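# Hook the hex nut out onto the tape strip

## Task

Remove the hex nut from its spot among the spacers and leave it lying completely on the tape strip, with no part of it off the strip. The hook pick on the table (orange-brown handle, hooked tip) may be used. Avoid toppling the upright spacers, since every spacer that ends up fallen or tilted counts against the result, but freeing the nut comes first. The nut must not be in either gripper at the end: release it and pull the arms away, because anything that stays in place only because the robot holds it does not count.

## Robot and tools

Robot: two six-joint arms, left_arm and right_arm, each ending in a parallel two-finger gripper with a wrist camera. The names are labels, not image sides. Bases in the scene frame: left_arm at (-0.023, +0.305, 0) m, quat_wxyz (+0.995, 0, 0, +0.096); right_arm at (+0.063, -0.384, 0) m, quat_wxyz (+0.998, 0, 0, +0.070).

Scene frame: origin on the table surface midway between the arms, +x out across the table, +z up, left_arm on the +y side. Gripper frame: fingers extend along +z, close along y. The reported end_effector_position is the pinch point between closed pads, about 2 cm short of the fingertips; closing pushes the tips roughly 10 mm further along +z. Printed hand positions can be off, more so when reaching far.

execute_actions takes "actions", a list with zero or one entry, plus optional "pictures" (boolean, default on).
- Empty list: no command, just returns the state.
- Move: {"rows": [[14 numbers], ...], "steps": n}. Up to 15 rows, steps 1 to 15 (default 15), each step 1/30 s. One row per step; if rows run out, the final row repeats.
- Wait: {"steps": n} with no rows, n up to 300; returns once that many steps have elapsed since the previous result (your reply time is included).
Each row is one flat list for both arms: left_arm waist, shoulder, elbow, forearm roll, wrist pitch, wrist roll, opening, then the same seven for right_arm. All 14 are needed even if one arm stays still. Joint values are absolute target angles in radians, in the same form as the Joint positions line, not offsets. Ranges per arm: waist -6.283 to 6.283, shoulder -2.304 to 2.304, elbow -4.224 to 0.061, forearm roll -6.283 to 6.283, wrist pitch -2.164 to 2.164, wrist roll -6.283 to 6.283. A row aiming more than 0.010 rad beyond a range end, and beyond the joint's last reported angle, makes the whole call rejected with nothing sent. True ends may differ from the listed ones by up to 0.010 rad; a target beyond the true end is clipped there and a "joint sent to its limit" line may appear (possibly about an earlier action). Opening is an absolute value from -1 (closed) to +1 (fully open, 0.084 m pad gap).

Motion limits: joint targets move at most 3.14 rad/s with about 0.16 s to accelerate, all joints of one arm timed to arrive together. Each step a target stays within 0.623 rad of the measured angle, and if an arm's targets would move the gripper over 70 mm from where it is, they are scaled back. So big moves need several calls. Between calls the arms keep heading to the last row sent until they settle or a step is HELD.

Gripping: grip_measured reports the measured finger opening on the command scale. To hold something, keep commanding a value well under grip_measured; lower means harder squeeze (about 24 N per pad max, for objects up to about 6 cm). Fast closing can hit harder. Re-sending the read grip_measured still presses lightly; wide parts may slip. Occasionally something may tug a held part or shove a loose object, so grip the pick firmly.

Result lines: per-arm state with end_effector_position (m), end_effector_quat_wxyz and velocities (m/s, rad/s); Joint positions and Joint velocities per arm (six joints in column order, then pad gap in m); joint torques (whole drive output, offset and noisy, not contact force); "joint command not followed" means a clearance check changed or blocked targets on some steps; HELD marks steps where your row was not fully sent. MOTOR HOT appears from 65 °C; at 80 °C the arm is braked until cool (OVER-TEMPERATURE FAULT). Holding loads heats motors, even while idle.

TORQUE FAULT: if contact torque reaches a joint's load limit (waist 55.8, shoulder 55.8, elbow 46.5, forearm roll 25.1, wrist pitch 17.6, wrist roll 17.6 N m, held weight included), that arm backs the joint off, stops for 10 s and drops the rest of the call. Avoid pressing hard into the table or objects.

zoom_image: {"camera": name, "region": [x0, y0, x1, y1]} in pixels of that camera's latest image, origin top-left, region no larger than 504 by 504. Cameras, all 504x504: cam_head_left, cam_head_right, cam_high, cam_low, cam_left_wrist, cam_right_wrist (pictures arrive in that order). It moves nothing.

read_manual: optional "section" (only "licences"); returns licence text, no motion.

finished_scene: {"scene": number}, 1 or 2; ends the current scene irreversibly, reports success and starts the next one. Replying without any tool call ends everything.

Suggested order: look and zoom to find the nut, spacers, tape and pick; grasp the pick handle; use the hook to drag the nut out and onto the tape gently; set the pick down, open, and move both arms clear before finishing.

Avoid: arms colliding or pushing on each other, dropping or flinging parts, anything leaving the table (that fails the task), knocking spacers, slamming, and ending with the nut still in a gripper. Smooth, economical motion is preferred.

Each tool is called after ">>>" as name(argument=value, ...) on one line, values as JSON.

## Session

>>> execute_actions(actions=[])

Scene clock: 0.00 s of 4417.00 s.
left_arm: end_effector_position=(+0.6472, -0.2723, +0.2946) grip_measured=+1.00 end_effector_quat_wxyz=(+0.370, +0.732, -0.474, +0.319) end_effector_velocity=(-0.000, -0.000, -0.001) end_effector_angular_velocity=(+0.001, +0.000, -0.001) | right_arm: end_effector_position=(+0.1387, -0.7071, +0.1045) grip_measured=+1.00 end_effector_quat_wxyz=(+0.266, +0.198, +0.919, -0.213) end_effector_velocity=(-0.000, -0.001, +0.000) end_effector_angular_velocity=(-0.002, +0.000, +0.001)
Joint positions: left_arm=[-0.715 -0.965 -1.825 -1.489 -0.743  1.768  0.084] | right_arm=[-1.825 -0.307 -0.159  2.453 -0.805 -0.611  0.084]
Joint velocities: left_arm=[-0.001 -0.001 -0.001  0.001 -0.     0.     0.   ] | right_arm=[-0.     0.    -0.002 -0.001  0.    -0.    -0.   ]
Joint torques (N m, as the arm reports them, + toward a larger angle): no reading
Motor temperatures (°C, as the motors report them): left_arm=[31 32 33 33 37 34] | right_arm=[31 29 32 33 36 38]

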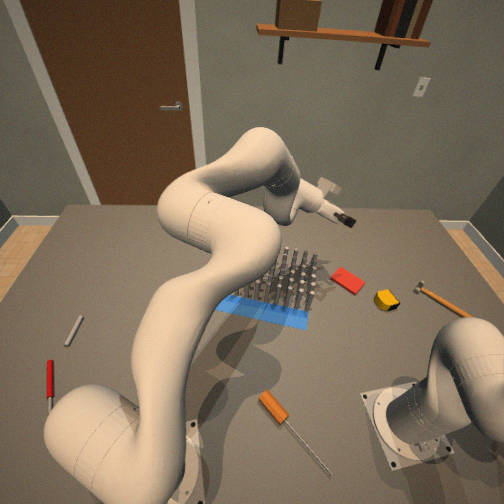

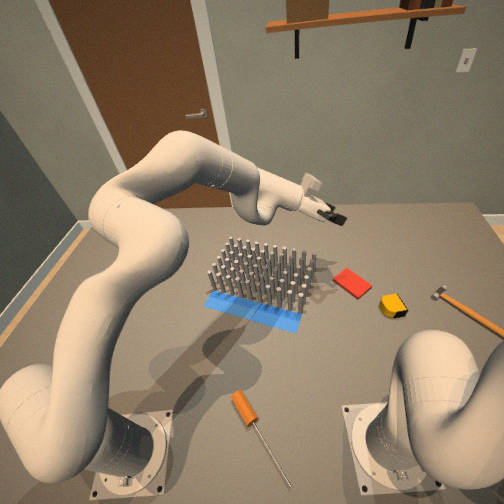

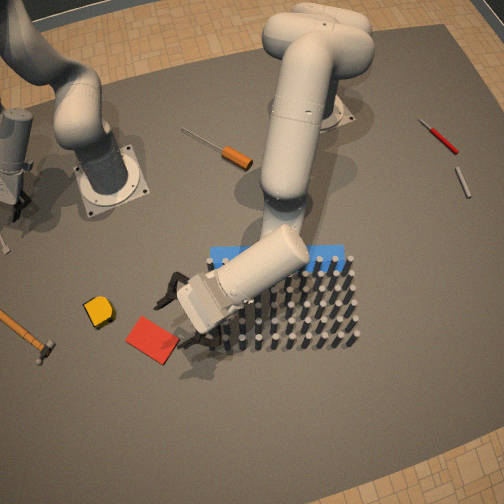

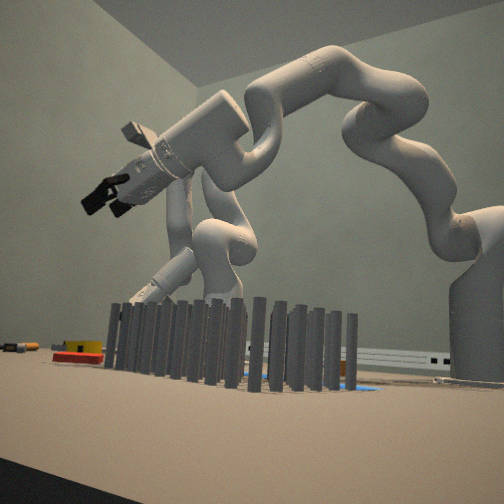

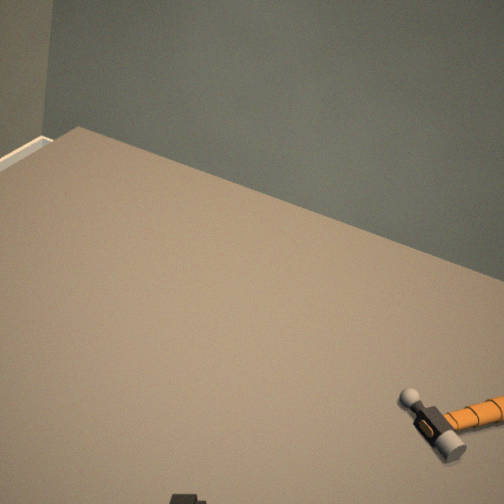

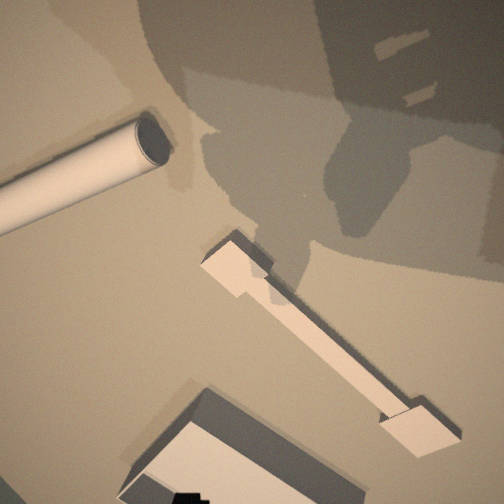

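>>> execute_actions(actions=[{"rows": [[0.3,0.2,-0.5,-3.1416,0.7,2.7328,1, -1.825,0.0373,-0.7133,0.0,-0.7506,-0.611,1]], "steps": 15}], pictures=false)

>>> execute_actions(actions=[{"rows": [[0.3,0.2,-0.5,-3.1416,0.7,2.7328,1, -1.825,0.0373,-0.7133,0.0,-0.7506,-0.611,1]], "steps": 15}], pictures=false)

>>> execute_actions(actions=[{"rows": [[0.3,0.2,-0.5,-3.1416,0.7,2.7328,1, 1.2904,0.0373,-0.7133,0.0,-0.7506,-2.41,1]], "steps": 15}], pictures=false)

>>> execute_actions(actions=[{"steps": 75}])

>>> zoom_image(camera="cam_high", region=[190, 230, 380, 370])

Scene clock: 4.23 s of 4417.00 s.
left_arm: end_effector_position=(+0.7609, -0.0566, +0.3643) grip_measured=+1.00 end_effector_quat_wxyz=(+0.231, +0.799, -0.344, +0.436) end_effector_velocity=(+0.149, +0.534, +0.128) end_effector_angular_velocity=(+0.241, -0.254, +0.966) | right_arm: end_effector_position=(+0.1652, -0.8570, +0.2621) grip_measured=+1.00 end_effector_quat_wxyz=(+0.288, -0.088, +0.882, -0.362) end_effector_velocity=(+0.076, -0.179, +0.399) end_effector_angular_velocity=(-1.041, +0.691, +1.385)
Joint positions: left_arm=[-0.486 -0.734 -1.595 -1.72  -0.512  1.999  0.084] | right_arm=[-1.825 -0.117 -0.465  2.003 -0.775 -0.611  0.084]
Joint velocities: left_arm=[ 0.512  0.512  0.511 -0.511  0.511  0.512 -0.   ] | right_arm=[-0.     0.438 -0.703 -1.495  0.07  -0.001 -0.   ]
Joint torques (N m, as the arm reports them, + toward a larger angle): left_arm=[ -4.25  61.19 -19.12  -0.19  -1.34  -0.06] | right_arm=[ -6.75  25.65 -21.2    0.05  -0.73  -0.12]
Motor temperatures (°C, as the motors report them): left_arm=[31 32 33 33 37 34] | right_arm=[31 29 32 33 36 38]
Steps of this call (steps 1 to 90: nothing new was sent; then 0.73 s passed at rest; steps 91 to 105: all 15 steps of this action). Readings (joint positions):
91: left_arm=[-0.714 -0.964 -1.825 -1.490 -0.742 1.768] | right_arm=[-1.825 -0.307 -0.159 2.452 -0.805 -0.611]
92: left_arm=[-0.710 -0.959 -1.818 -1.496 -0.736 1.775] | right_arm=[-1.825 -0.305 -0.163 2.446 -0.804 -0.611]
94: left_arm=[-0.675 -0.923 -1.781 -1.532 -0.700 1.812] | right_arm=[-1.825 -0.279 -0.205 2.397 -0.799 -0.611]
98: left_arm=[-0.605 -0.854 -1.714 -1.601 -0.631 1.879] | right_arm=[-1.825 -0.219 -0.302 2.279 -0.791 -0.611]
105: the state above

Scene clock: 4.73 s of 4417.00 s.
left_arm: end_effector_position=(+0.7675, +0.2216, +0.4115) grip_measured=+1.00 end_effector_quat_wxyz=(+0.050, +0.864, -0.179, +0.468) end_effector_velocity=(-0.139, +0.544, +0.063) end_effector_angular_velocity=(+0.282, +0.112, +1.015) | right_arm: end_effector_position=(+0.1180, -0.8011, +0.3200) grip_measured=+1.00 end_effector_quat_wxyz=(+0.094, -0.692, +0.688, -0.198) end_effector_velocity=(-0.368, +0.245, -0.176) end_effector_angular_velocity=(+0.154, +2.007, +2.191)
Joint positions: left_arm=[-0.227 -0.471 -1.332 -1.983 -0.249  2.25   0.084] | right_arm=[-1.825  0.034 -0.708  0.658 -0.751 -0.611  0.084]
Joint velocities: left_arm=[ 0.507  0.57   0.568 -0.569  0.569  0.463  0.   ] | right_arm=[-0.001  0.026 -0.045 -2.975  0.005  0.001  0.   ]
Joint torques (N m, as the arm reports them, + toward a larger angle): left_arm=[ -0.5   51.72 -18.75   1.04  -0.87   0.3 ] | right_arm=[ -7.14  19.45 -25.56   4.39   0.55  -0.1 ]
Motor temperatures (°C, as the motors report them): left_arm=[31 32 33 33 37 34] | right_arm=[31 29 32 33 36 38]
Steps of this call (steps 1 to 15: all 15 steps of this action). Readings (joint positions):
1: left_arm=[-0.468 -0.717 -1.578 -1.737 -0.495 2.016] | right_arm=[-1.825 -0.103 -0.488 1.951 -0.773 -0.611]
2: left_arm=[-0.451 -0.700 -1.561 -1.754 -0.478 2.033] | right_arm=[-1.825 -0.088 -0.512 1.894 -0.771 -0.611]
4: left_arm=[-0.417 -0.665 -1.526 -1.789 -0.443 2.067] | right_arm=[-1.825 -0.057 -0.561 1.758 -0.766 -0.611]
8: left_arm=[-0.348 -0.596 -1.457 -1.858 -0.374 2.136] | right_arm=[-1.825 0.002 -0.656 1.382 -0.757 -0.611]
15: the state above

Scene clock: 5.23 s of 4417.00 s.
left_arm: end_effector_position=(+0.6144, +0.4457, +0.3905) grip_measured=+1.00 end_effector_quat_wxyz=(-0.091, +0.927, +0.037, +0.362) end_effector_velocity=(-0.436, +0.309, -0.150) end_effector_angular_velocity=(-0.067, +0.712, +1.079) | right_arm: end_effector_position=(+0.2467, -0.7239, +0.3000) grip_measured=+1.00 end_effector_quat_wxyz=(-0.020, +0.998, -0.034, +0.042) end_effector_velocity=(+0.392, +0.220, -0.003) end_effector_angular_velocity=(-0.207, +0.149, +2.828)
Joint positions: left_arm=[ 0.003 -0.182 -1.003 -2.318  0.086  2.46   0.084] | right_arm=[-1.274  0.036 -0.712  0.136 -0.751 -1.164  0.084]
Joint velocities: left_arm=[ 0.398  0.511  0.674 -0.775  0.774  0.364 -0.   ] | right_arm=[ 1.299  0.003 -0.002 -0.324 -0.001 -1.297  0.   ]
Joint torques (N m, as the arm reports them, + toward a larger angle): left_arm=[  1.02  35.3  -18.59   0.84  -1.13  -0.24] | right_arm=[ -7.06  22.37 -25.05   2.93   0.53   0.2 ]
Motor temperatures (°C, as the motors report them): left_arm=[31 32 33 33 37 34] | right_arm=[31 29 32 33 36 38]
Steps of this call (steps 1 to 15: all 15 steps of this action). Readings (joint positions):
1: left_arm=[-0.210 -0.452 -1.313 -2.002 -0.230 2.265] | right_arm=[-1.825 0.035 -0.709 0.560 -0.751 -0.611]
2: left_arm=[-0.193 -0.432 -1.293 -2.022 -0.210 2.280] | right_arm=[-1.823 0.035 -0.710 0.469 -0.751 -0.614]
4: left_arm=[-0.160 -0.392 -1.252 -2.063 -0.169 2.311] | right_arm=[-1.780 0.035 -0.710 0.335 -0.750 -0.660]
8: left_arm=[-0.097 -0.310 -1.166 -2.150 -0.083 2.369] | right_arm=[-1.585 0.035 -0.711 0.244 -0.750 -0.853]
15: the state above

Scene clock: 7.73 s of 4417.00 s.
left_arm: end_effector_position=(+0.2514, +0.4517, +0.2725) grip_measured=+1.00 end_effector_quat_wxyz=(+0.000, +0.900, +0.435, +0.000) end_effector_velocity=(+0.000, +0.000, +0.000) end_effector_angular_velocity=(+0.000, -0.000, +0.001) | right_arm: end_effector_position=(+0.1167, -0.0017, +0.3000) grip_measured=+1.00 end_effector_quat_wxyz=(+0.000, -0.342, +0.940, -0.000) end_effector_velocity=(-0.002, +0.000, -0.000) end_effector_angular_velocity=(-0.000, +0.000, +0.004)
Joint positions: left_arm=[ 0.3    0.2   -0.5   -3.142  0.7    2.733  0.084] | right_arm=[ 1.29   0.037 -0.713 -0.    -0.751 -2.41   0.084]
Joint velocities: left_arm=[ 0.001 -0.001 -0.001  0.    -0.    -0.    -0.   ] | right_arm=[ 0.004 -0.     0.     0.    -0.    -0.     0.   ]
Joint torques (N m, as the arm reports them, + toward a larger angle): left_arm=[  0.54  15.55 -16.97   0.45  -0.37  -0.02] | right_arm=[ -6.29  21.91 -25.29   2.83   0.64  -0.09]
Motor temperatures (°C, as the motors report them): left_arm=[31 32 33 33 37 34] | right_arm=[31 29 32 33 36 38]
Steps of this call (steps 1 to 75: the robot went on to your last target). Readings (joint positions):
1: left_arm=[0.016 -0.165 -0.980 -2.344 0.112 2.472] | right_arm=[-1.231 0.036 -0.712 0.125 -0.751 -1.207]
2: left_arm=[0.029 -0.148 -0.958 -2.371 0.139 2.484] | right_arm=[-1.188 0.036 -0.712 0.116 -0.751 -1.250]
4: left_arm=[0.054 -0.115 -0.915 -2.428 0.192 2.508] | right_arm=[-1.102 0.036 -0.712 0.099 -0.751 -1.336]
8: left_arm=[0.105 -0.051 -0.830 -2.559 0.297 2.554] | right_arm=[-0.933 0.037 -0.713 0.073 -0.751 -1.505]
75: the state above

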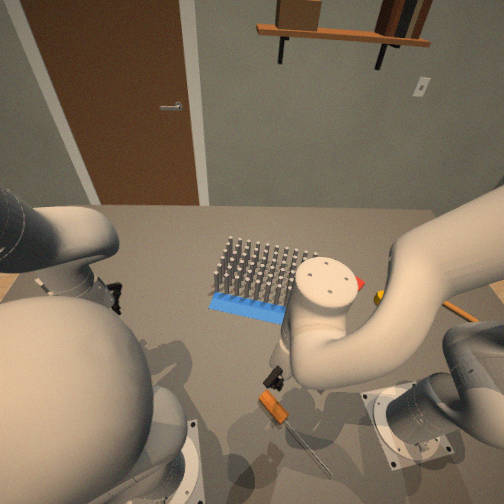

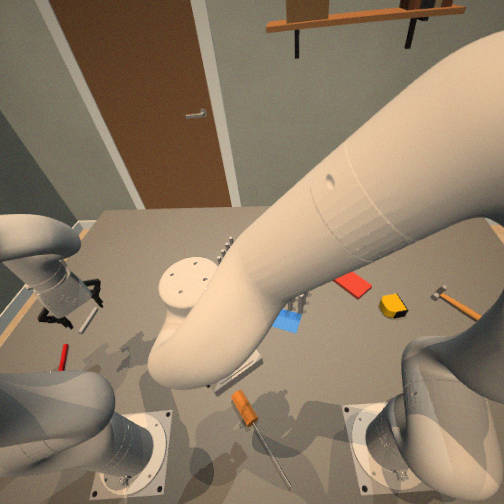

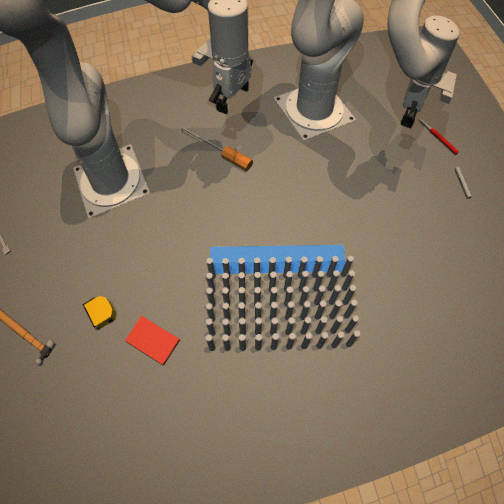

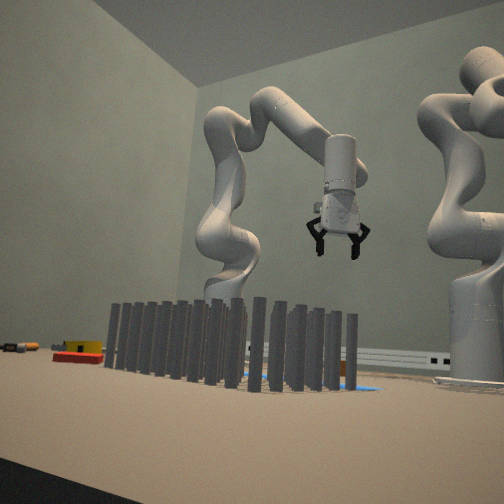

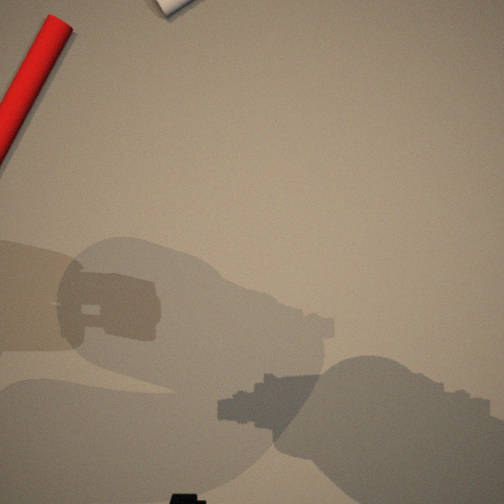

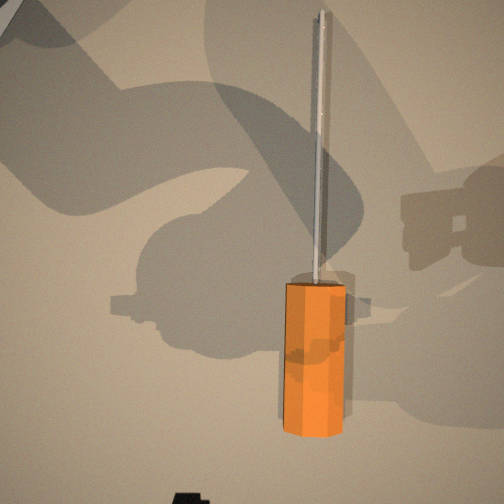

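Region (190, 230, 380, 370) of cam_high's 504x504 image, scaled by 2.653, with more detail than that image has; it fills the top 371 rows of this view, and the rest is white.

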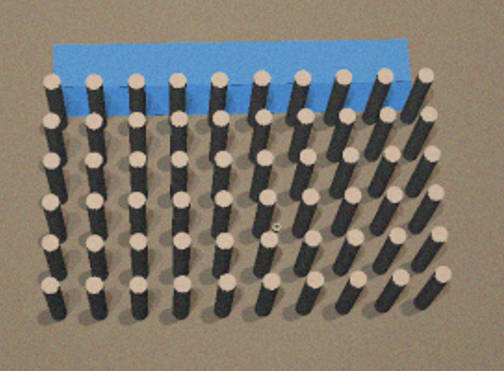

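>>> execute_actions(actions=[{"rows": [[-0.7097,-0.4721,-1.2536,-3.1416,0.7815,2.8819,1, 1.3046,-0.3879,-0.618,0.0,-0.2301,-2.374,1]], "steps": 15}], pictures=false)

>>> execute_actions(actions=[{"rows": [[-0.7097,-0.4721,-1.2536,-3.1416,0.7815,2.8819,1, 1.3046,-0.5863,-0.6455,0.0,-0.0592,-2.374,1]], "steps": 15}], pictures=false)

>>> execute_actions(actions=[{"steps": 20}])

Scene clock: 10.97 s of 4417.00 s.
left_arm: end_effector_position=(+0.4237, +0.3408, +0.2884) grip_measured=+1.00 end_effector_quat_wxyz=(-0.001, +0.979, +0.205, -0.005) end_effector_velocity=(+0.269, -0.405, +0.003) end_effector_angular_velocity=(+0.001, -0.018, -1.070) | right_arm: end_effector_position=(+0.1121, +0.0047, +0.1100) grip_measured=+1.00 end_effector_quat_wxyz=(-0.001, -0.333, +0.943, -0.002) end_effector_velocity=(-0.016, -0.073, -0.242) end_effector_angular_velocity=(-0.076, +0.009, -0.022)
Joint positions: left_arm=[-0.111 -0.142 -0.873 -3.142  0.741  2.809  0.084] | right_arm=[ 1.304 -0.365 -0.622 -0.    -0.262 -2.376  0.084]
Joint velocities: left_arm=[-0.948 -0.552 -0.636  0.001  0.066  0.121  0.   ] | right_arm=[ 0.017 -0.53   0.135 -0.002  0.589  0.041 -0.   ]
Joint torques (N m, as the arm reports them, + toward a larger angle): left_arm=[ -2.94  38.88 -16.87   0.45  -0.12   0.15] | right_arm=[ -8.57  83.5  -28.79   2.75  -0.3    0.04]
Motor temperatures (°C, as the motors report them): left_arm=[31 32 33 33 37 34] | right_arm=[31 29 32 33 36 38]
Steps of this call (steps 1 to 15: the robot went on to your last target; steps 16 to 82: nothing new was sent; steps 83 to 97: all 15 steps of this action). Readings (joint positions):
83: left_arm=[0.300 0.200 -0.500 -3.142 0.700 2.733] | right_arm=[1.290 0.037 -0.713 0.000 -0.750 -2.410]
84: left_arm=[0.294 0.194 -0.506 -3.141 0.701 2.734] | right_arm=[1.291 0.033 -0.713 0.000 -0.744 -2.410]
86: left_arm=[0.241 0.141 -0.559 -3.141 0.709 2.747] | right_arm=[1.292 -0.009 -0.704 0.000 -0.686 -2.406]
90: left_arm=[0.108 0.013 -0.692 -3.142 0.723 2.775] | right_arm=[1.297 -0.147 -0.672 0.000 -0.523 -2.394]
97: the state above

Scene clock: 11.47 s of 4417.00 s.
left_arm: end_effector_position=(+0.4910, +0.1068, +0.2784) grip_measured=+1.00 end_effector_quat_wxyz=(-0.000, +0.999, -0.045, -0.001) end_effector_velocity=(+0.006, -0.496, -0.040) end_effector_angular_velocity=(-0.005, -0.013, -0.938) | right_arm: end_effector_position=(+0.1117, +0.0046, +0.0287) grip_measured=+1.00 end_effector_quat_wxyz=(+0.000, -0.332, +0.943, +0.001) end_effector_velocity=(-0.000, -0.002, -0.003) end_effector_angular_velocity=(-0.005, +0.001, -0.000)
Joint positions: left_arm=[-0.559 -0.389 -1.157 -3.142  0.771  2.864  0.084] | right_arm=[ 1.305 -0.585 -0.646  0.    -0.06  -2.374  0.084]
Joint velocities: left_arm=[-0.835 -0.461 -0.53   0.001  0.056  0.102 -0.   ] | right_arm=[ 0.    -0.008  0.    -0.001  0.003  0.001 -0.   ]
Joint torques (N m, as the arm reports them, + toward a larger angle): left_arm=[ -2.9   46.39 -18.51   0.31  -0.55   0.21] | right_arm=[ -7.07  41.39 -13.31   2.61   0.58   0.02]
Motor temperatures (°C, as the motors report them): left_arm=[31 32 33 33 37 34] | right_arm=[31 29 32 33 36 38]
Steps of this call (steps 1 to 15: all 15 steps of this action). Readings (joint positions):
1: left_arm=[-0.142 -0.160 -0.893 -3.142 0.744 2.813] | right_arm=[1.304 -0.378 -0.619 -0.000 -0.247 -2.375]
2: left_arm=[-0.174 -0.177 -0.913 -3.142 0.746 2.817] | right_arm=[1.304 -0.388 -0.620 -0.000 -0.233 -2.375]
4: left_arm=[-0.237 -0.211 -0.953 -3.142 0.750 2.825] | right_arm=[1.305 -0.445 -0.632 0.000 -0.176 -2.374]
8: left_arm=[-0.358 -0.278 -1.029 -3.142 0.758 2.839] | right_arm=[1.305 -0.577 -0.642 -0.000 -0.073 -2.374]
15: the state above

Scene clock: 12.13 s of 4417.00 s.
left_arm: end_effector_position=(+0.4839, +0.0156, +0.2701) grip_measured=+1.00 end_effector_quat_wxyz=(+0.000, +0.992, -0.129, -0.000) end_effector_velocity=(-0.000, -0.001, +0.000) end_effector_angular_velocity=(+0.001, -0.001, -0.003) | right_arm: end_effector_position=(+0.1117, +0.0040, +0.0280) grip_measured=+1.00 end_effector_quat_wxyz=(+0.000, -0.332, +0.943, +0.000) end_effector_velocity=(+0.000, +0.001, +0.000) end_effector_angular_velocity=(+0.000, -0.000, -0.000)
Joint positions: left_arm=[-0.709 -0.472 -1.253 -3.142  0.782  2.882  0.084] | right_arm=[ 1.305 -0.586 -0.646  0.    -0.059 -2.374  0.084]
Joint velocities: left_arm=[-0.003 -0.    -0.     0.001 -0.    -0.     0.   ] | right_arm=[-0.    -0.    -0.001 -0.    -0.     0.001  0.   ]
Joint torques (N m, as the arm reports them, + toward a larger angle): left_arm=[ -1.26  47.63 -18.8    0.27  -0.27  -0.2 ] | right_arm=[ -6.35  40.52 -13.51   2.58   0.54  -0.16]
Motor temperatures (°C, as the motors report them): left_arm=[31 32 33 33 37 34] | right_arm=[31 29 32 33 36 38]
Steps of this call (steps 1 to 20: the robot went on to your last target). Readings (joint positions):
1: left_arm=[-0.586 -0.404 -1.175 -3.142 0.773 2.867] | right_arm=[1.305 -0.585 -0.646 0.000 -0.060 -2.374]
2: left_arm=[-0.614 -0.419 -1.193 -3.142 0.775 2.870] | right_arm=[1.305 -0.585 -0.646 0.000 -0.059 -2.374]
4: left_arm=[-0.667 -0.448 -1.226 -3.142 0.778 2.877] | right_arm=[1.305 -0.586 -0.646 0.000 -0.059 -2.374]
8: left_arm=[-0.707 -0.470 -1.251 -3.142 0.781 2.881] | right_arm=[1.305 -0.586 -0.646 -0.000 -0.059 -2.374]
20: the state above

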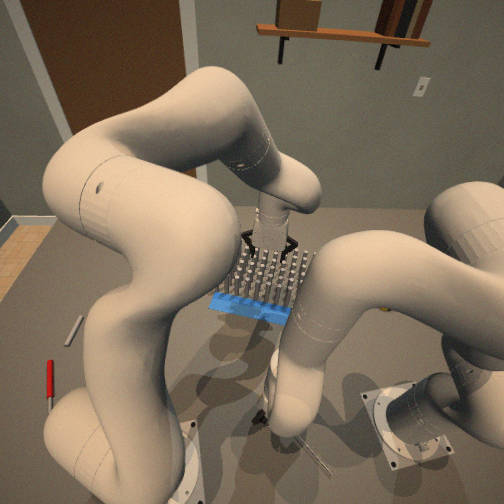

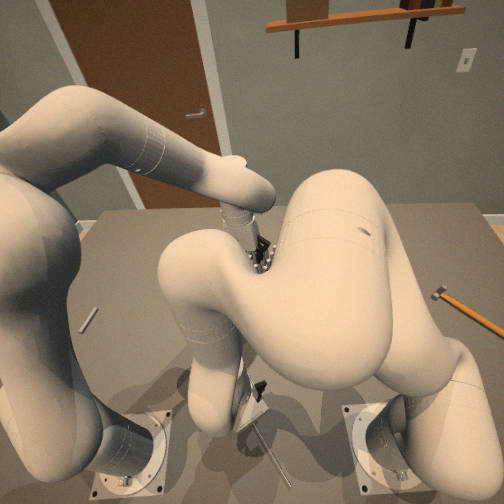

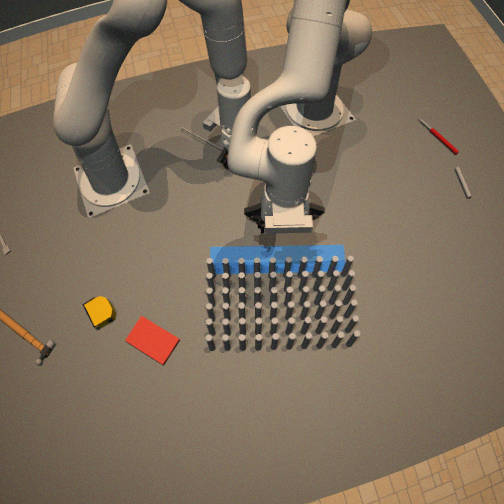

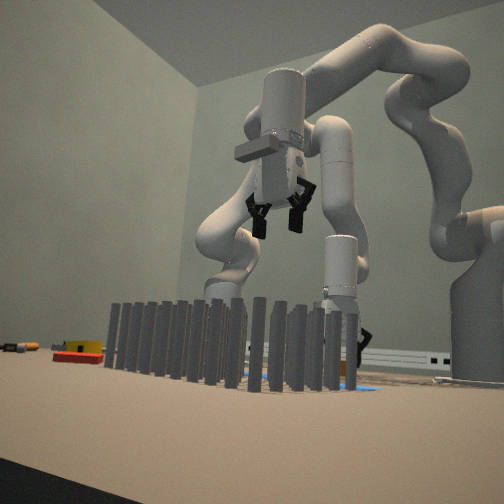

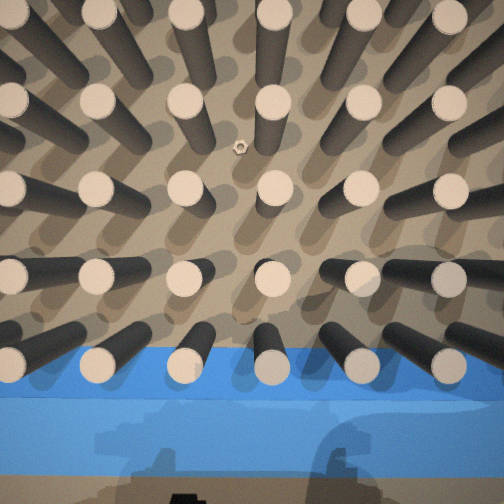

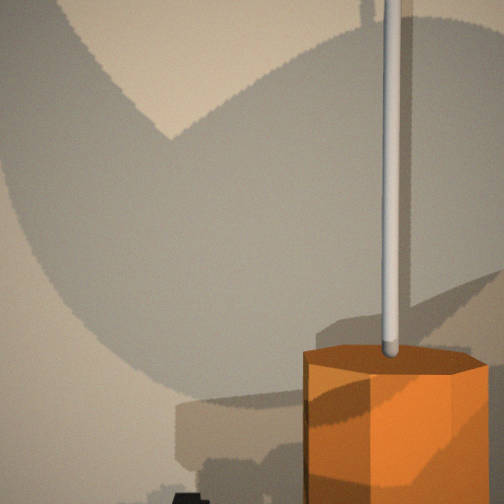

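>>> execute_actions(actions=[{"rows": [[-0.7097,-0.4721,-1.2536,-3.1416,0.7815,2.8819,1, 1.3046,-0.5863,-0.6455,0.0,-0.0592,-2.374,-1]], "steps": 15}], pictures=false)

>>> execute_actions(actions=[{"rows": [[-0.7097,-0.4721,-1.2536,-3.1416,0.7815,2.8819,1, 1.3046,-0.2612,-0.6197,0.0,-0.3585,-2.374,-1]], "steps": 15}], pictures=false)

>>> execute_actions(actions=[{"rows": [[-0.7097,-0.4721,-1.2536,-3.1416,0.7815,2.8819,1, 1.0651,-0.5311,-1.0197,0.0,-0.4886,-4.8201,-1]], "steps": 15}], pictures=false)

>>> execute_actions(actions=[{"rows": [[-0.7097,-0.4721,-1.2536,-3.1416,0.7815,2.8819,1, 1.0651,-0.5311,-1.0197,0.0,-0.4886,-4.8201,-1]], "steps": 15}], pictures=false)

>>> execute_actions(actions=[{"steps": 15}], pictures=false)

Scene clock: 15.40 s of 4417.00 s.
left_arm: end_effector_position=(+0.4838, +0.0154, +0.2701) grip_measured=+1.00 end_effector_quat_wxyz=(+0.000, +0.992, -0.129, -0.000) end_effector_velocity=(+0.000, +0.001, -0.000) end_effector_angular_velocity=(+0.001, -0.000, +0.001) | right_arm: end_effector_position=(+0.1117, +0.0041, +0.0280) grip_measured=-0.19 end_effector_quat_wxyz=(+0.000, -0.332, +0.943, +0.000) end_effector_velocity=(-0.000, -0.001, -0.000) end_effector_angular_velocity=(-0.001, +0.000, +0.002)
Joint positions: left_arm=[-0.71  -0.472 -1.254 -3.142  0.781  2.882  0.084] | right_arm=[ 1.305 -0.586 -0.646 -0.    -0.059 -2.374  0.036]
Joint velocities: left_arm=[ 0.    -0.     0.     0.002 -0.    -0.001 -0.   ] | right_arm=[-0.    -0.     0.001 -0.001  0.    -0.001  0.   ]
Joint torques (N m, as the arm reports them, + toward a larger angle): left_arm=[ -1.03  47.04 -18.87  -0.75  -0.2    0.07] | right_arm=[ -7.21  38.07 -12.84   2.35   0.56   0.09]
Motor temperatures (°C, as the motors report them): left_arm=[31 32 33 33 37 34] | right_arm=[31 29 32 33 36 38]
Steps of this call (steps 1 to 15: the robot went on to your last target; steps 16 to 83: nothing new was sent; steps 84 to 98: all 15 steps of this action). Readings (joint positions):
84: left_arm=[-0.710 -0.472 -1.254 -3.142 0.782 2.882] | right_arm=[1.305 -0.586 -0.646 -0.000 -0.059 -2.374]
85: left_arm=[-0.710 -0.472 -1.254 -3.142 0.781 2.882] | right_arm=[1.305 -0.586 -0.646 0.000 -0.059 -2.374]
87: left_arm=[-0.710 -0.472 -1.254 -3.142 0.781 2.882] | right_arm=[1.305 -0.586 -0.645 -0.000 -0.059 -2.374]
91: left_arm=[-0.710 -0.472 -1.254 -3.142 0.782 2.882] | right_arm=[1.305 -0.586 -0.646 -0.000 -0.059 -2.374]
98: the state above

Scene clock: 15.90 s of 4417.00 s.
left_arm: end_effector_position=(+0.4838, +0.0154, +0.2701) grip_measured=+1.00 end_effector_quat_wxyz=(+0.000, +0.992, -0.129, -0.000) end_effector_velocity=(-0.000, +0.001, -0.001) end_effector_angular_velocity=(+0.000, +0.002, +0.001) | right_arm: end_effector_position=(+0.1116, +0.0035, +0.1489) grip_measured=-0.19 end_effector_quat_wxyz=(-0.000, -0.332, +0.943, -0.001) end_effector_velocity=(-0.001, -0.010, -0.001) end_effector_angular_velocity=(-0.026, +0.003, -0.001)
Joint positions: left_arm=[-0.71  -0.472 -1.254 -3.142  0.781  2.882  0.084] | right_arm=[ 1.305 -0.264 -0.619 -0.    -0.357 -2.374  0.036]
Joint velocities: left_arm=[ 0.001 -0.     0.001 -0.001  0.     0.    -0.   ] | right_arm=[-0.     0.005  0.009  0.    -0.022  0.001 -0.   ]
Joint torques (N m, as the arm reports them, + toward a larger angle): left_arm=[ -0.7   51.03 -19.22  -0.3   -0.39   0.  ] | right_arm=[ -6.5   30.85 -20.57   2.68   0.77  -0.04]
Motor temperatures (°C, as the motors report them): left_arm=[31 32 33 33 37 34] | right_arm=[31 29 32 33 36 38]
Steps of this call (steps 1 to 15: all 15 steps of this action). Readings (joint positions):
1: left_arm=[-0.710 -0.472 -1.254 -3.142 0.781 2.882] | right_arm=[1.305 -0.586 -0.646 -0.000 -0.059 -2.374]
2: left_arm=[-0.710 -0.472 -1.254 -3.142 0.781 2.882] | right_arm=[1.305 -0.581 -0.645 0.000 -0.066 -2.374]
4: left_arm=[-0.710 -0.472 -1.254 -3.142 0.781 2.882] | right_arm=[1.305 -0.529 -0.638 -0.000 -0.119 -2.374]
8: left_arm=[-0.710 -0.472 -1.254 -3.142 0.782 2.882] | right_arm=[1.305 -0.355 -0.628 0.000 -0.272 -2.374]
15: the state above

Scene clock: 16.40 s of 4417.00 s.
left_arm: end_effector_position=(+0.4838, +0.0154, +0.2701) grip_measured=+1.00 end_effector_quat_wxyz=(+0.000, +0.992, -0.129, -0.000) end_effector_velocity=(-0.000, -0.000, -0.000) end_effector_angular_velocity=(-0.001, +0.001, +0.001) | right_arm: end_effector_position=(+0.2322, +0.1014, +0.1507) grip_measured=-0.19 end_effector_quat_wxyz=(-0.000, -0.635, +0.773, -0.000) end_effector_velocity=(+0.192, +0.100, -0.008) end_effector_angular_velocity=(+0.000, +0.000, +2.789)
Joint positions: left_arm=[-0.71  -0.472 -1.254 -3.142  0.781  2.882  0.084] | right_arm=[ 1.094 -0.499 -0.971 -0.    -0.472 -3.282  0.036]
Joint velocities: left_arm=[ 0.     0.     0.    -0.001  0.     0.001  0.   ] | right_arm=[-0.288 -0.319 -0.475  0.    -0.157 -3.077 -0.   ]
Joint torques (N m, as the arm reports them, + toward a larger angle): left_arm=[  0.4   47.61 -18.93  -0.51  -0.47  -0.06] | right_arm=[  7.17  57.1  -16.78   2.91   0.52  -0.17]
Motor temperatures (°C, as the motors report them): left_arm=[31 32 33 33 37 34] | right_arm=[31 29 32 33 36 38]
Steps of this call (steps 1 to 15: all 15 steps of this action). Readings (joint positions):
1: left_arm=[-0.710 -0.472 -1.254 -3.142 0.781 2.882] | right_arm=[1.305 -0.264 -0.619 -0.000 -0.358 -2.374]
2: left_arm=[-0.710 -0.472 -1.254 -3.142 0.782 2.882] | right_arm=[1.303 -0.266 -0.623 -0.000 -0.360 -2.381]
4: left_arm=[-0.710 -0.472 -1.254 -3.142 0.781 2.882] | right_arm=[1.281 -0.290 -0.659 -0.000 -0.373 -2.440]
8: left_arm=[-0.710 -0.472 -1.254 -3.142 0.781 2.882] | right_arm=[1.200 -0.380 -0.793 0.000 -0.414 -2.673]
15: the state above

Scene clock: 16.90 s of 4417.00 s.
left_arm: end_effector_position=(+0.4838, +0.0154, +0.2701) grip_measured=+1.00 end_effector_quat_wxyz=(+0.000, +0.992, -0.129, -0.000) end_effector_velocity=(+0.000, +0.001, +0.001) end_effector_angular_velocity=(+0.000, -0.002, -0.000) | right_arm: end_effector_position=(+0.2517, +0.1113, +0.1501) grip_measured=-0.19 end_effector_quat_wxyz=(+0.000, +0.986, -0.165, +0.000) end_effector_velocity=(+0.002, +0.001, -0.000) end_effector_angular_velocity=(+0.002, -0.000, +1.355)
Joint positions: left_arm=[-0.71  -0.472 -1.254 -3.142  0.781  2.882  0.084] | right_arm=[ 1.065 -0.531 -1.019 -0.    -0.489 -4.745  0.036]
Joint velocities: left_arm=[ 0.001  0.002  0.     0.002 -0.    -0.     0.   ] | right_arm=[-0.002 -0.003 -0.004  0.     0.001 -1.358 -0.   ]
Joint torques (N m, as the arm reports them, + toward a larger angle): left_arm=[ -2.    47.73 -18.78   0.22  -0.38  -0.05] | right_arm=[ -6.62  48.3  -22.86   2.98   0.61   0.95]
Motor temperatures (°C, as the motors report them): left_arm=[31 32 33 33 37 34] | right_arm=[31 29 32 33 36 38]
Steps of this call (steps 1 to 15: all 15 steps of this action). Readings (joint positions):
1: left_arm=[-0.710 -0.472 -1.254 -3.142 0.782 2.882] | right_arm=[1.086 -0.508 -0.984 -0.000 -0.476 -3.386]
2: left_arm=[-0.710 -0.472 -1.254 -3.142 0.781 2.882] | right_arm=[1.080 -0.515 -0.995 -0.000 -0.480 -3.490]
4: left_arm=[-0.710 -0.472 -1.254 -3.142 0.781 2.882] | right_arm=[1.072 -0.523 -1.007 -0.000 -0.485 -3.698]
8: left_arm=[-0.710 -0.472 -1.254 -3.142 0.782 2.882] | right_arm=[1.067 -0.529 -1.017 -0.000 -0.488 -4.117]
15: the state above

Scene clock: 17.40 s of 4417.00 s.
left_arm: end_effector_position=(+0.4838, +0.0154, +0.2701) grip_measured=+1.00 end_effector_quat_wxyz=(+0.000, +0.992, -0.129, -0.000) end_effector_velocity=(+0.000, +0.000, +0.000) end_effector_angular_velocity=(-0.000, -0.001, -0.001) | right_arm: end_effector_position=(+0.2519, +0.1114, +0.1500) grip_measured=-0.19 end_effector_quat_wxyz=(+0.000, +0.992, -0.128, +0.000) end_effector_velocity=(-0.000, -0.001, -0.001) end_effector_angular_velocity=(-0.002, +0.001, +0.001)
Joint positions: left_arm=[-0.71  -0.472 -1.254 -3.142  0.781  2.882  0.084] | right_arm=[ 1.065 -0.531 -1.02   0.    -0.489 -4.82   0.036]
Joint velocities: left_arm=[ 0.     0.001 -0.     0.     0.     0.     0.   ] | right_arm=[-0.    -0.     0.002  0.001 -0.    -0.002 -0.   ]
Joint torques (N m, as the arm reports them, + toward a larger angle): left_arm=[ -0.43  46.11 -19.7   -0.95  -0.29  -0.08] | right_arm=[ -5.67  47.63 -22.64   2.97   0.66  -0.04]
Motor temperatures (°C, as the motors report them): left_arm=[31 32 33 33 37 34] | right_arm=[31 29 32 33 36 38]
Steps of this call (steps 1 to 15: the robot went on to your last target). Readings (joint positions):
1: left_arm=[-0.710 -0.472 -1.254 -3.142 0.781 2.882] | right_arm=[1.065 -0.531 -1.019 -0.000 -0.489 -4.780]
2: left_arm=[-0.710 -0.472 -1.254 -3.142 0.781 2.882] | right_arm=[1.065 -0.531 -1.020 -0.000 -0.489 -4.799]
4: left_arm=[-0.710 -0.472 -1.254 -3.142 0.781 2.882] | right_arm=[1.065 -0.531 -1.020 0.000 -0.489 -4.814]
8: left_arm=[-0.710 -0.472 -1.254 -3.142 0.782 2.882] | right_arm=[1.065 -0.531 -1.020 0.000 -0.489 -4.819]
15: the state above

>>> execute_actions(actions=[{"rows": [[-0.7097,-0.4721,-1.2536,-3.1416,0.7815,2.8819,1, 1.0651,-0.7363,-1.0332,0.0,-0.2969,-4.8201,-1]], "steps": 15}], pictures=false)

>>> execute_actions(actions=[{"steps": 10}])

Scene clock: 18.33 s of 4417.00 s.
left_arm: end_effector_position=(+0.4838, +0.0154, +0.2701) grip_measured=+1.00 end_effector_quat_wxyz=(+0.000, +0.992, -0.129, -0.000) end_effector_velocity=(-0.000, -0.000, +0.000) end_effector_angular_velocity=(-0.001, +0.000, -0.000) | right_arm: end_effector_position=(+0.2522, +0.1122, +0.0463) grip_measured=-0.19 end_effector_quat_wxyz=(-0.001, +0.992, -0.128, +0.000) end_effector_velocity=(+0.000, +0.001, -0.003) end_effector_angular_velocity=(+0.002, -0.000, +0.000)
Joint positions: left_arm=[-0.71  -0.472 -1.254 -3.142  0.781  2.882  0.084] | right_arm=[ 1.065 -0.734 -1.034  0.    -0.297 -4.82   0.036]
Joint velocities: left_arm=[-0.     0.     0.    -0.002  0.     0.002  0.   ] | right_arm=[ 0.    -0.006 -0.002  0.001  0.007 -0.001  0.   ]
Joint torques (N m, as the arm reports them, + toward a larger angle): left_arm=[ -1.53  48.94 -19.51   0.01  -0.45  -0.1 ] | right_arm=[ -7.59  51.04 -18.54   2.6    0.74  -0.06]
Motor temperatures (°C, as the motors report them): left_arm=[31 32 33 33 37 34] | right_arm=[31 29 32 33 36 38]
Steps of this call (steps 1 to 13: the robot went on to your last target; steps 14 to 28: all 15 steps of this action). Readings (joint positions):
14: left_arm=[-0.710 -0.472 -1.254 -3.142 0.781 2.882] | right_arm=[1.065 -0.531 -1.020 -0.000 -0.488 -4.820]
15: left_arm=[-0.710 -0.472 -1.254 -3.142 0.781 2.882] | right_arm=[1.065 -0.536 -1.021 0.000 -0.482 -4.820]
17: left_arm=[-0.710 -0.472 -1.254 -3.142 0.781 2.882] | right_arm=[1.065 -0.585 -1.027 0.000 -0.432 -4.820]
21: left_arm=[-0.710 -0.472 -1.254 -3.142 0.781 2.882] | right_arm=[1.065 -0.710 -1.029 -0.000 -0.325 -4.820]
28: the state above

Scene clock: 18.67 s of 4417.00 s.
left_arm: end_effector_position=(+0.4838, +0.0154, +0.2701) grip_measured=+1.00 end_effector_quat_wxyz=(+0.000, +0.992, -0.129, -0.000) end_effector_velocity=(+0.000, +0.000, -0.000) end_effector_angular_velocity=(+0.002, -0.001, -0.001) | right_arm: end_effector_position=(+0.2520, +0.1115, +0.0452) grip_measured=-0.19 end_effector_quat_wxyz=(-0.000, +0.992, -0.128, +0.000) end_effector_velocity=(-0.000, -0.001, -0.001) end_effector_angular_velocity=(-0.001, +0.001, -0.000)
Joint positions: left_arm=[-0.71  -0.472 -1.254 -3.142  0.781  2.882  0.084] | right_arm=[ 1.065 -0.736 -1.033  0.    -0.297 -4.82   0.036]
Joint velocities: left_arm=[ 0.    -0.001 -0.001  0.003 -0.    -0.001 -0.   ] | right_arm=[-0.    -0.002  0.    -0.     0.001  0.     0.   ]
Joint torques (N m, as the arm reports them, + toward a larger angle): left_arm=[ -2.7   49.17 -19.45  -1.01  -0.27  -0.03] | right_arm=[ -6.08  51.86 -18.61   2.26   0.68  -0.07]
Motor temperatures (°C, as the motors report them): left_arm=[31 32 33 33 37 34] | right_arm=[31 29 32 33 36 38]
Steps of this call (steps 1 to 10: the robot went on to your last target). Readings (joint positions):
1: left_arm=[-0.710 -0.472 -1.254 -3.142 0.781 2.882] | right_arm=[1.065 -0.734 -1.034 0.000 -0.297 -4.820]
2: left_arm=[-0.710 -0.472 -1.254 -3.142 0.782 2.882] | right_arm=[1.065 -0.735 -1.034 0.000 -0.297 -4.820]
4: left_arm=[-0.710 -0.472 -1.254 -3.142 0.781 2.882] | right_arm=[1.065 -0.735 -1.033 0.000 -0.297 -4.820]
8: left_arm=[-0.710 -0.472 -1.254 -3.142 0.781 2.882] | right_arm=[1.065 -0.736 -1.033 0.000 -0.297 -4.820]
10: the state above

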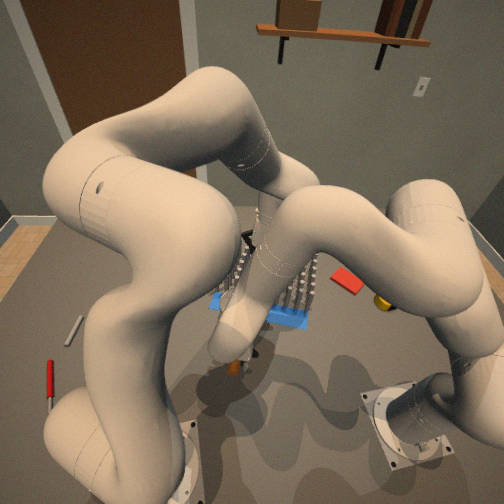

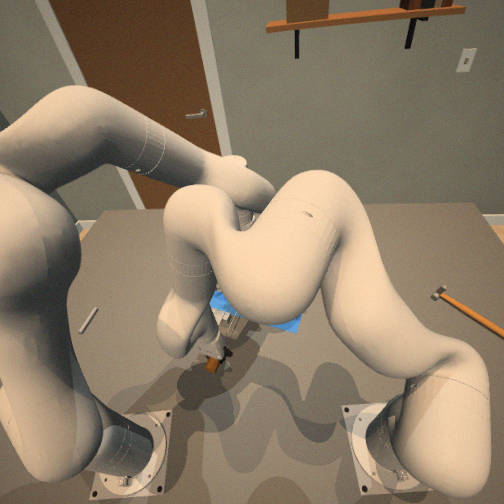

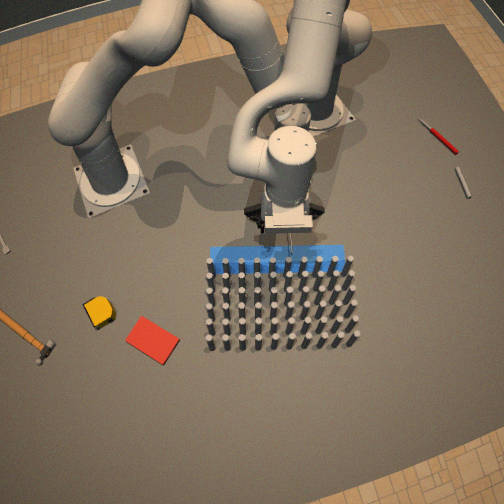

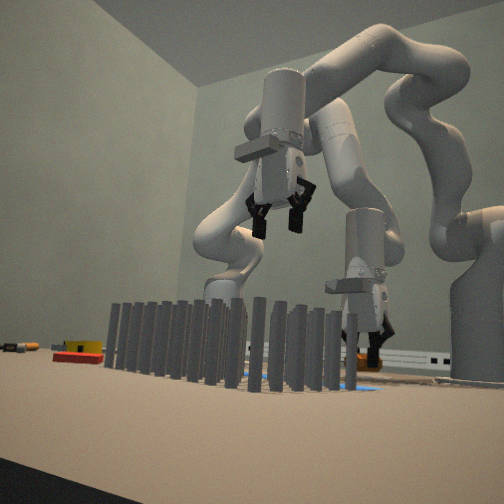

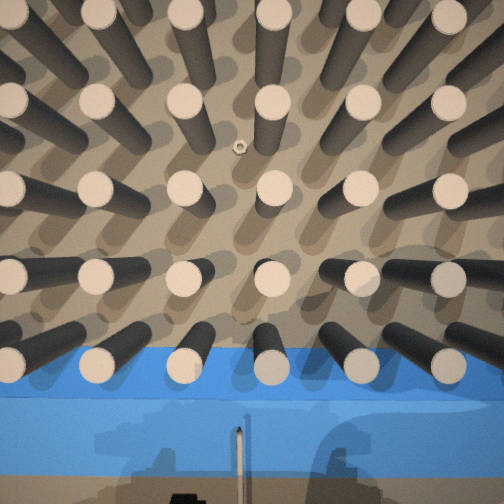

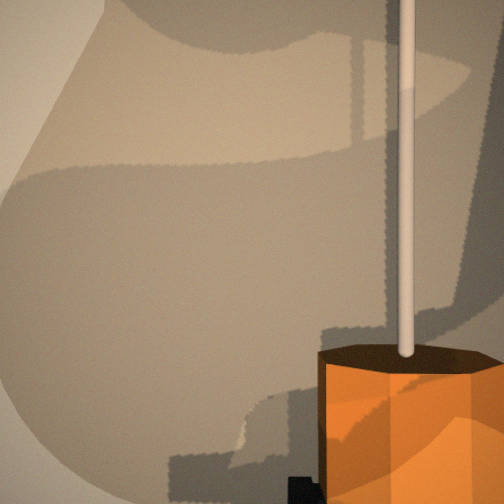

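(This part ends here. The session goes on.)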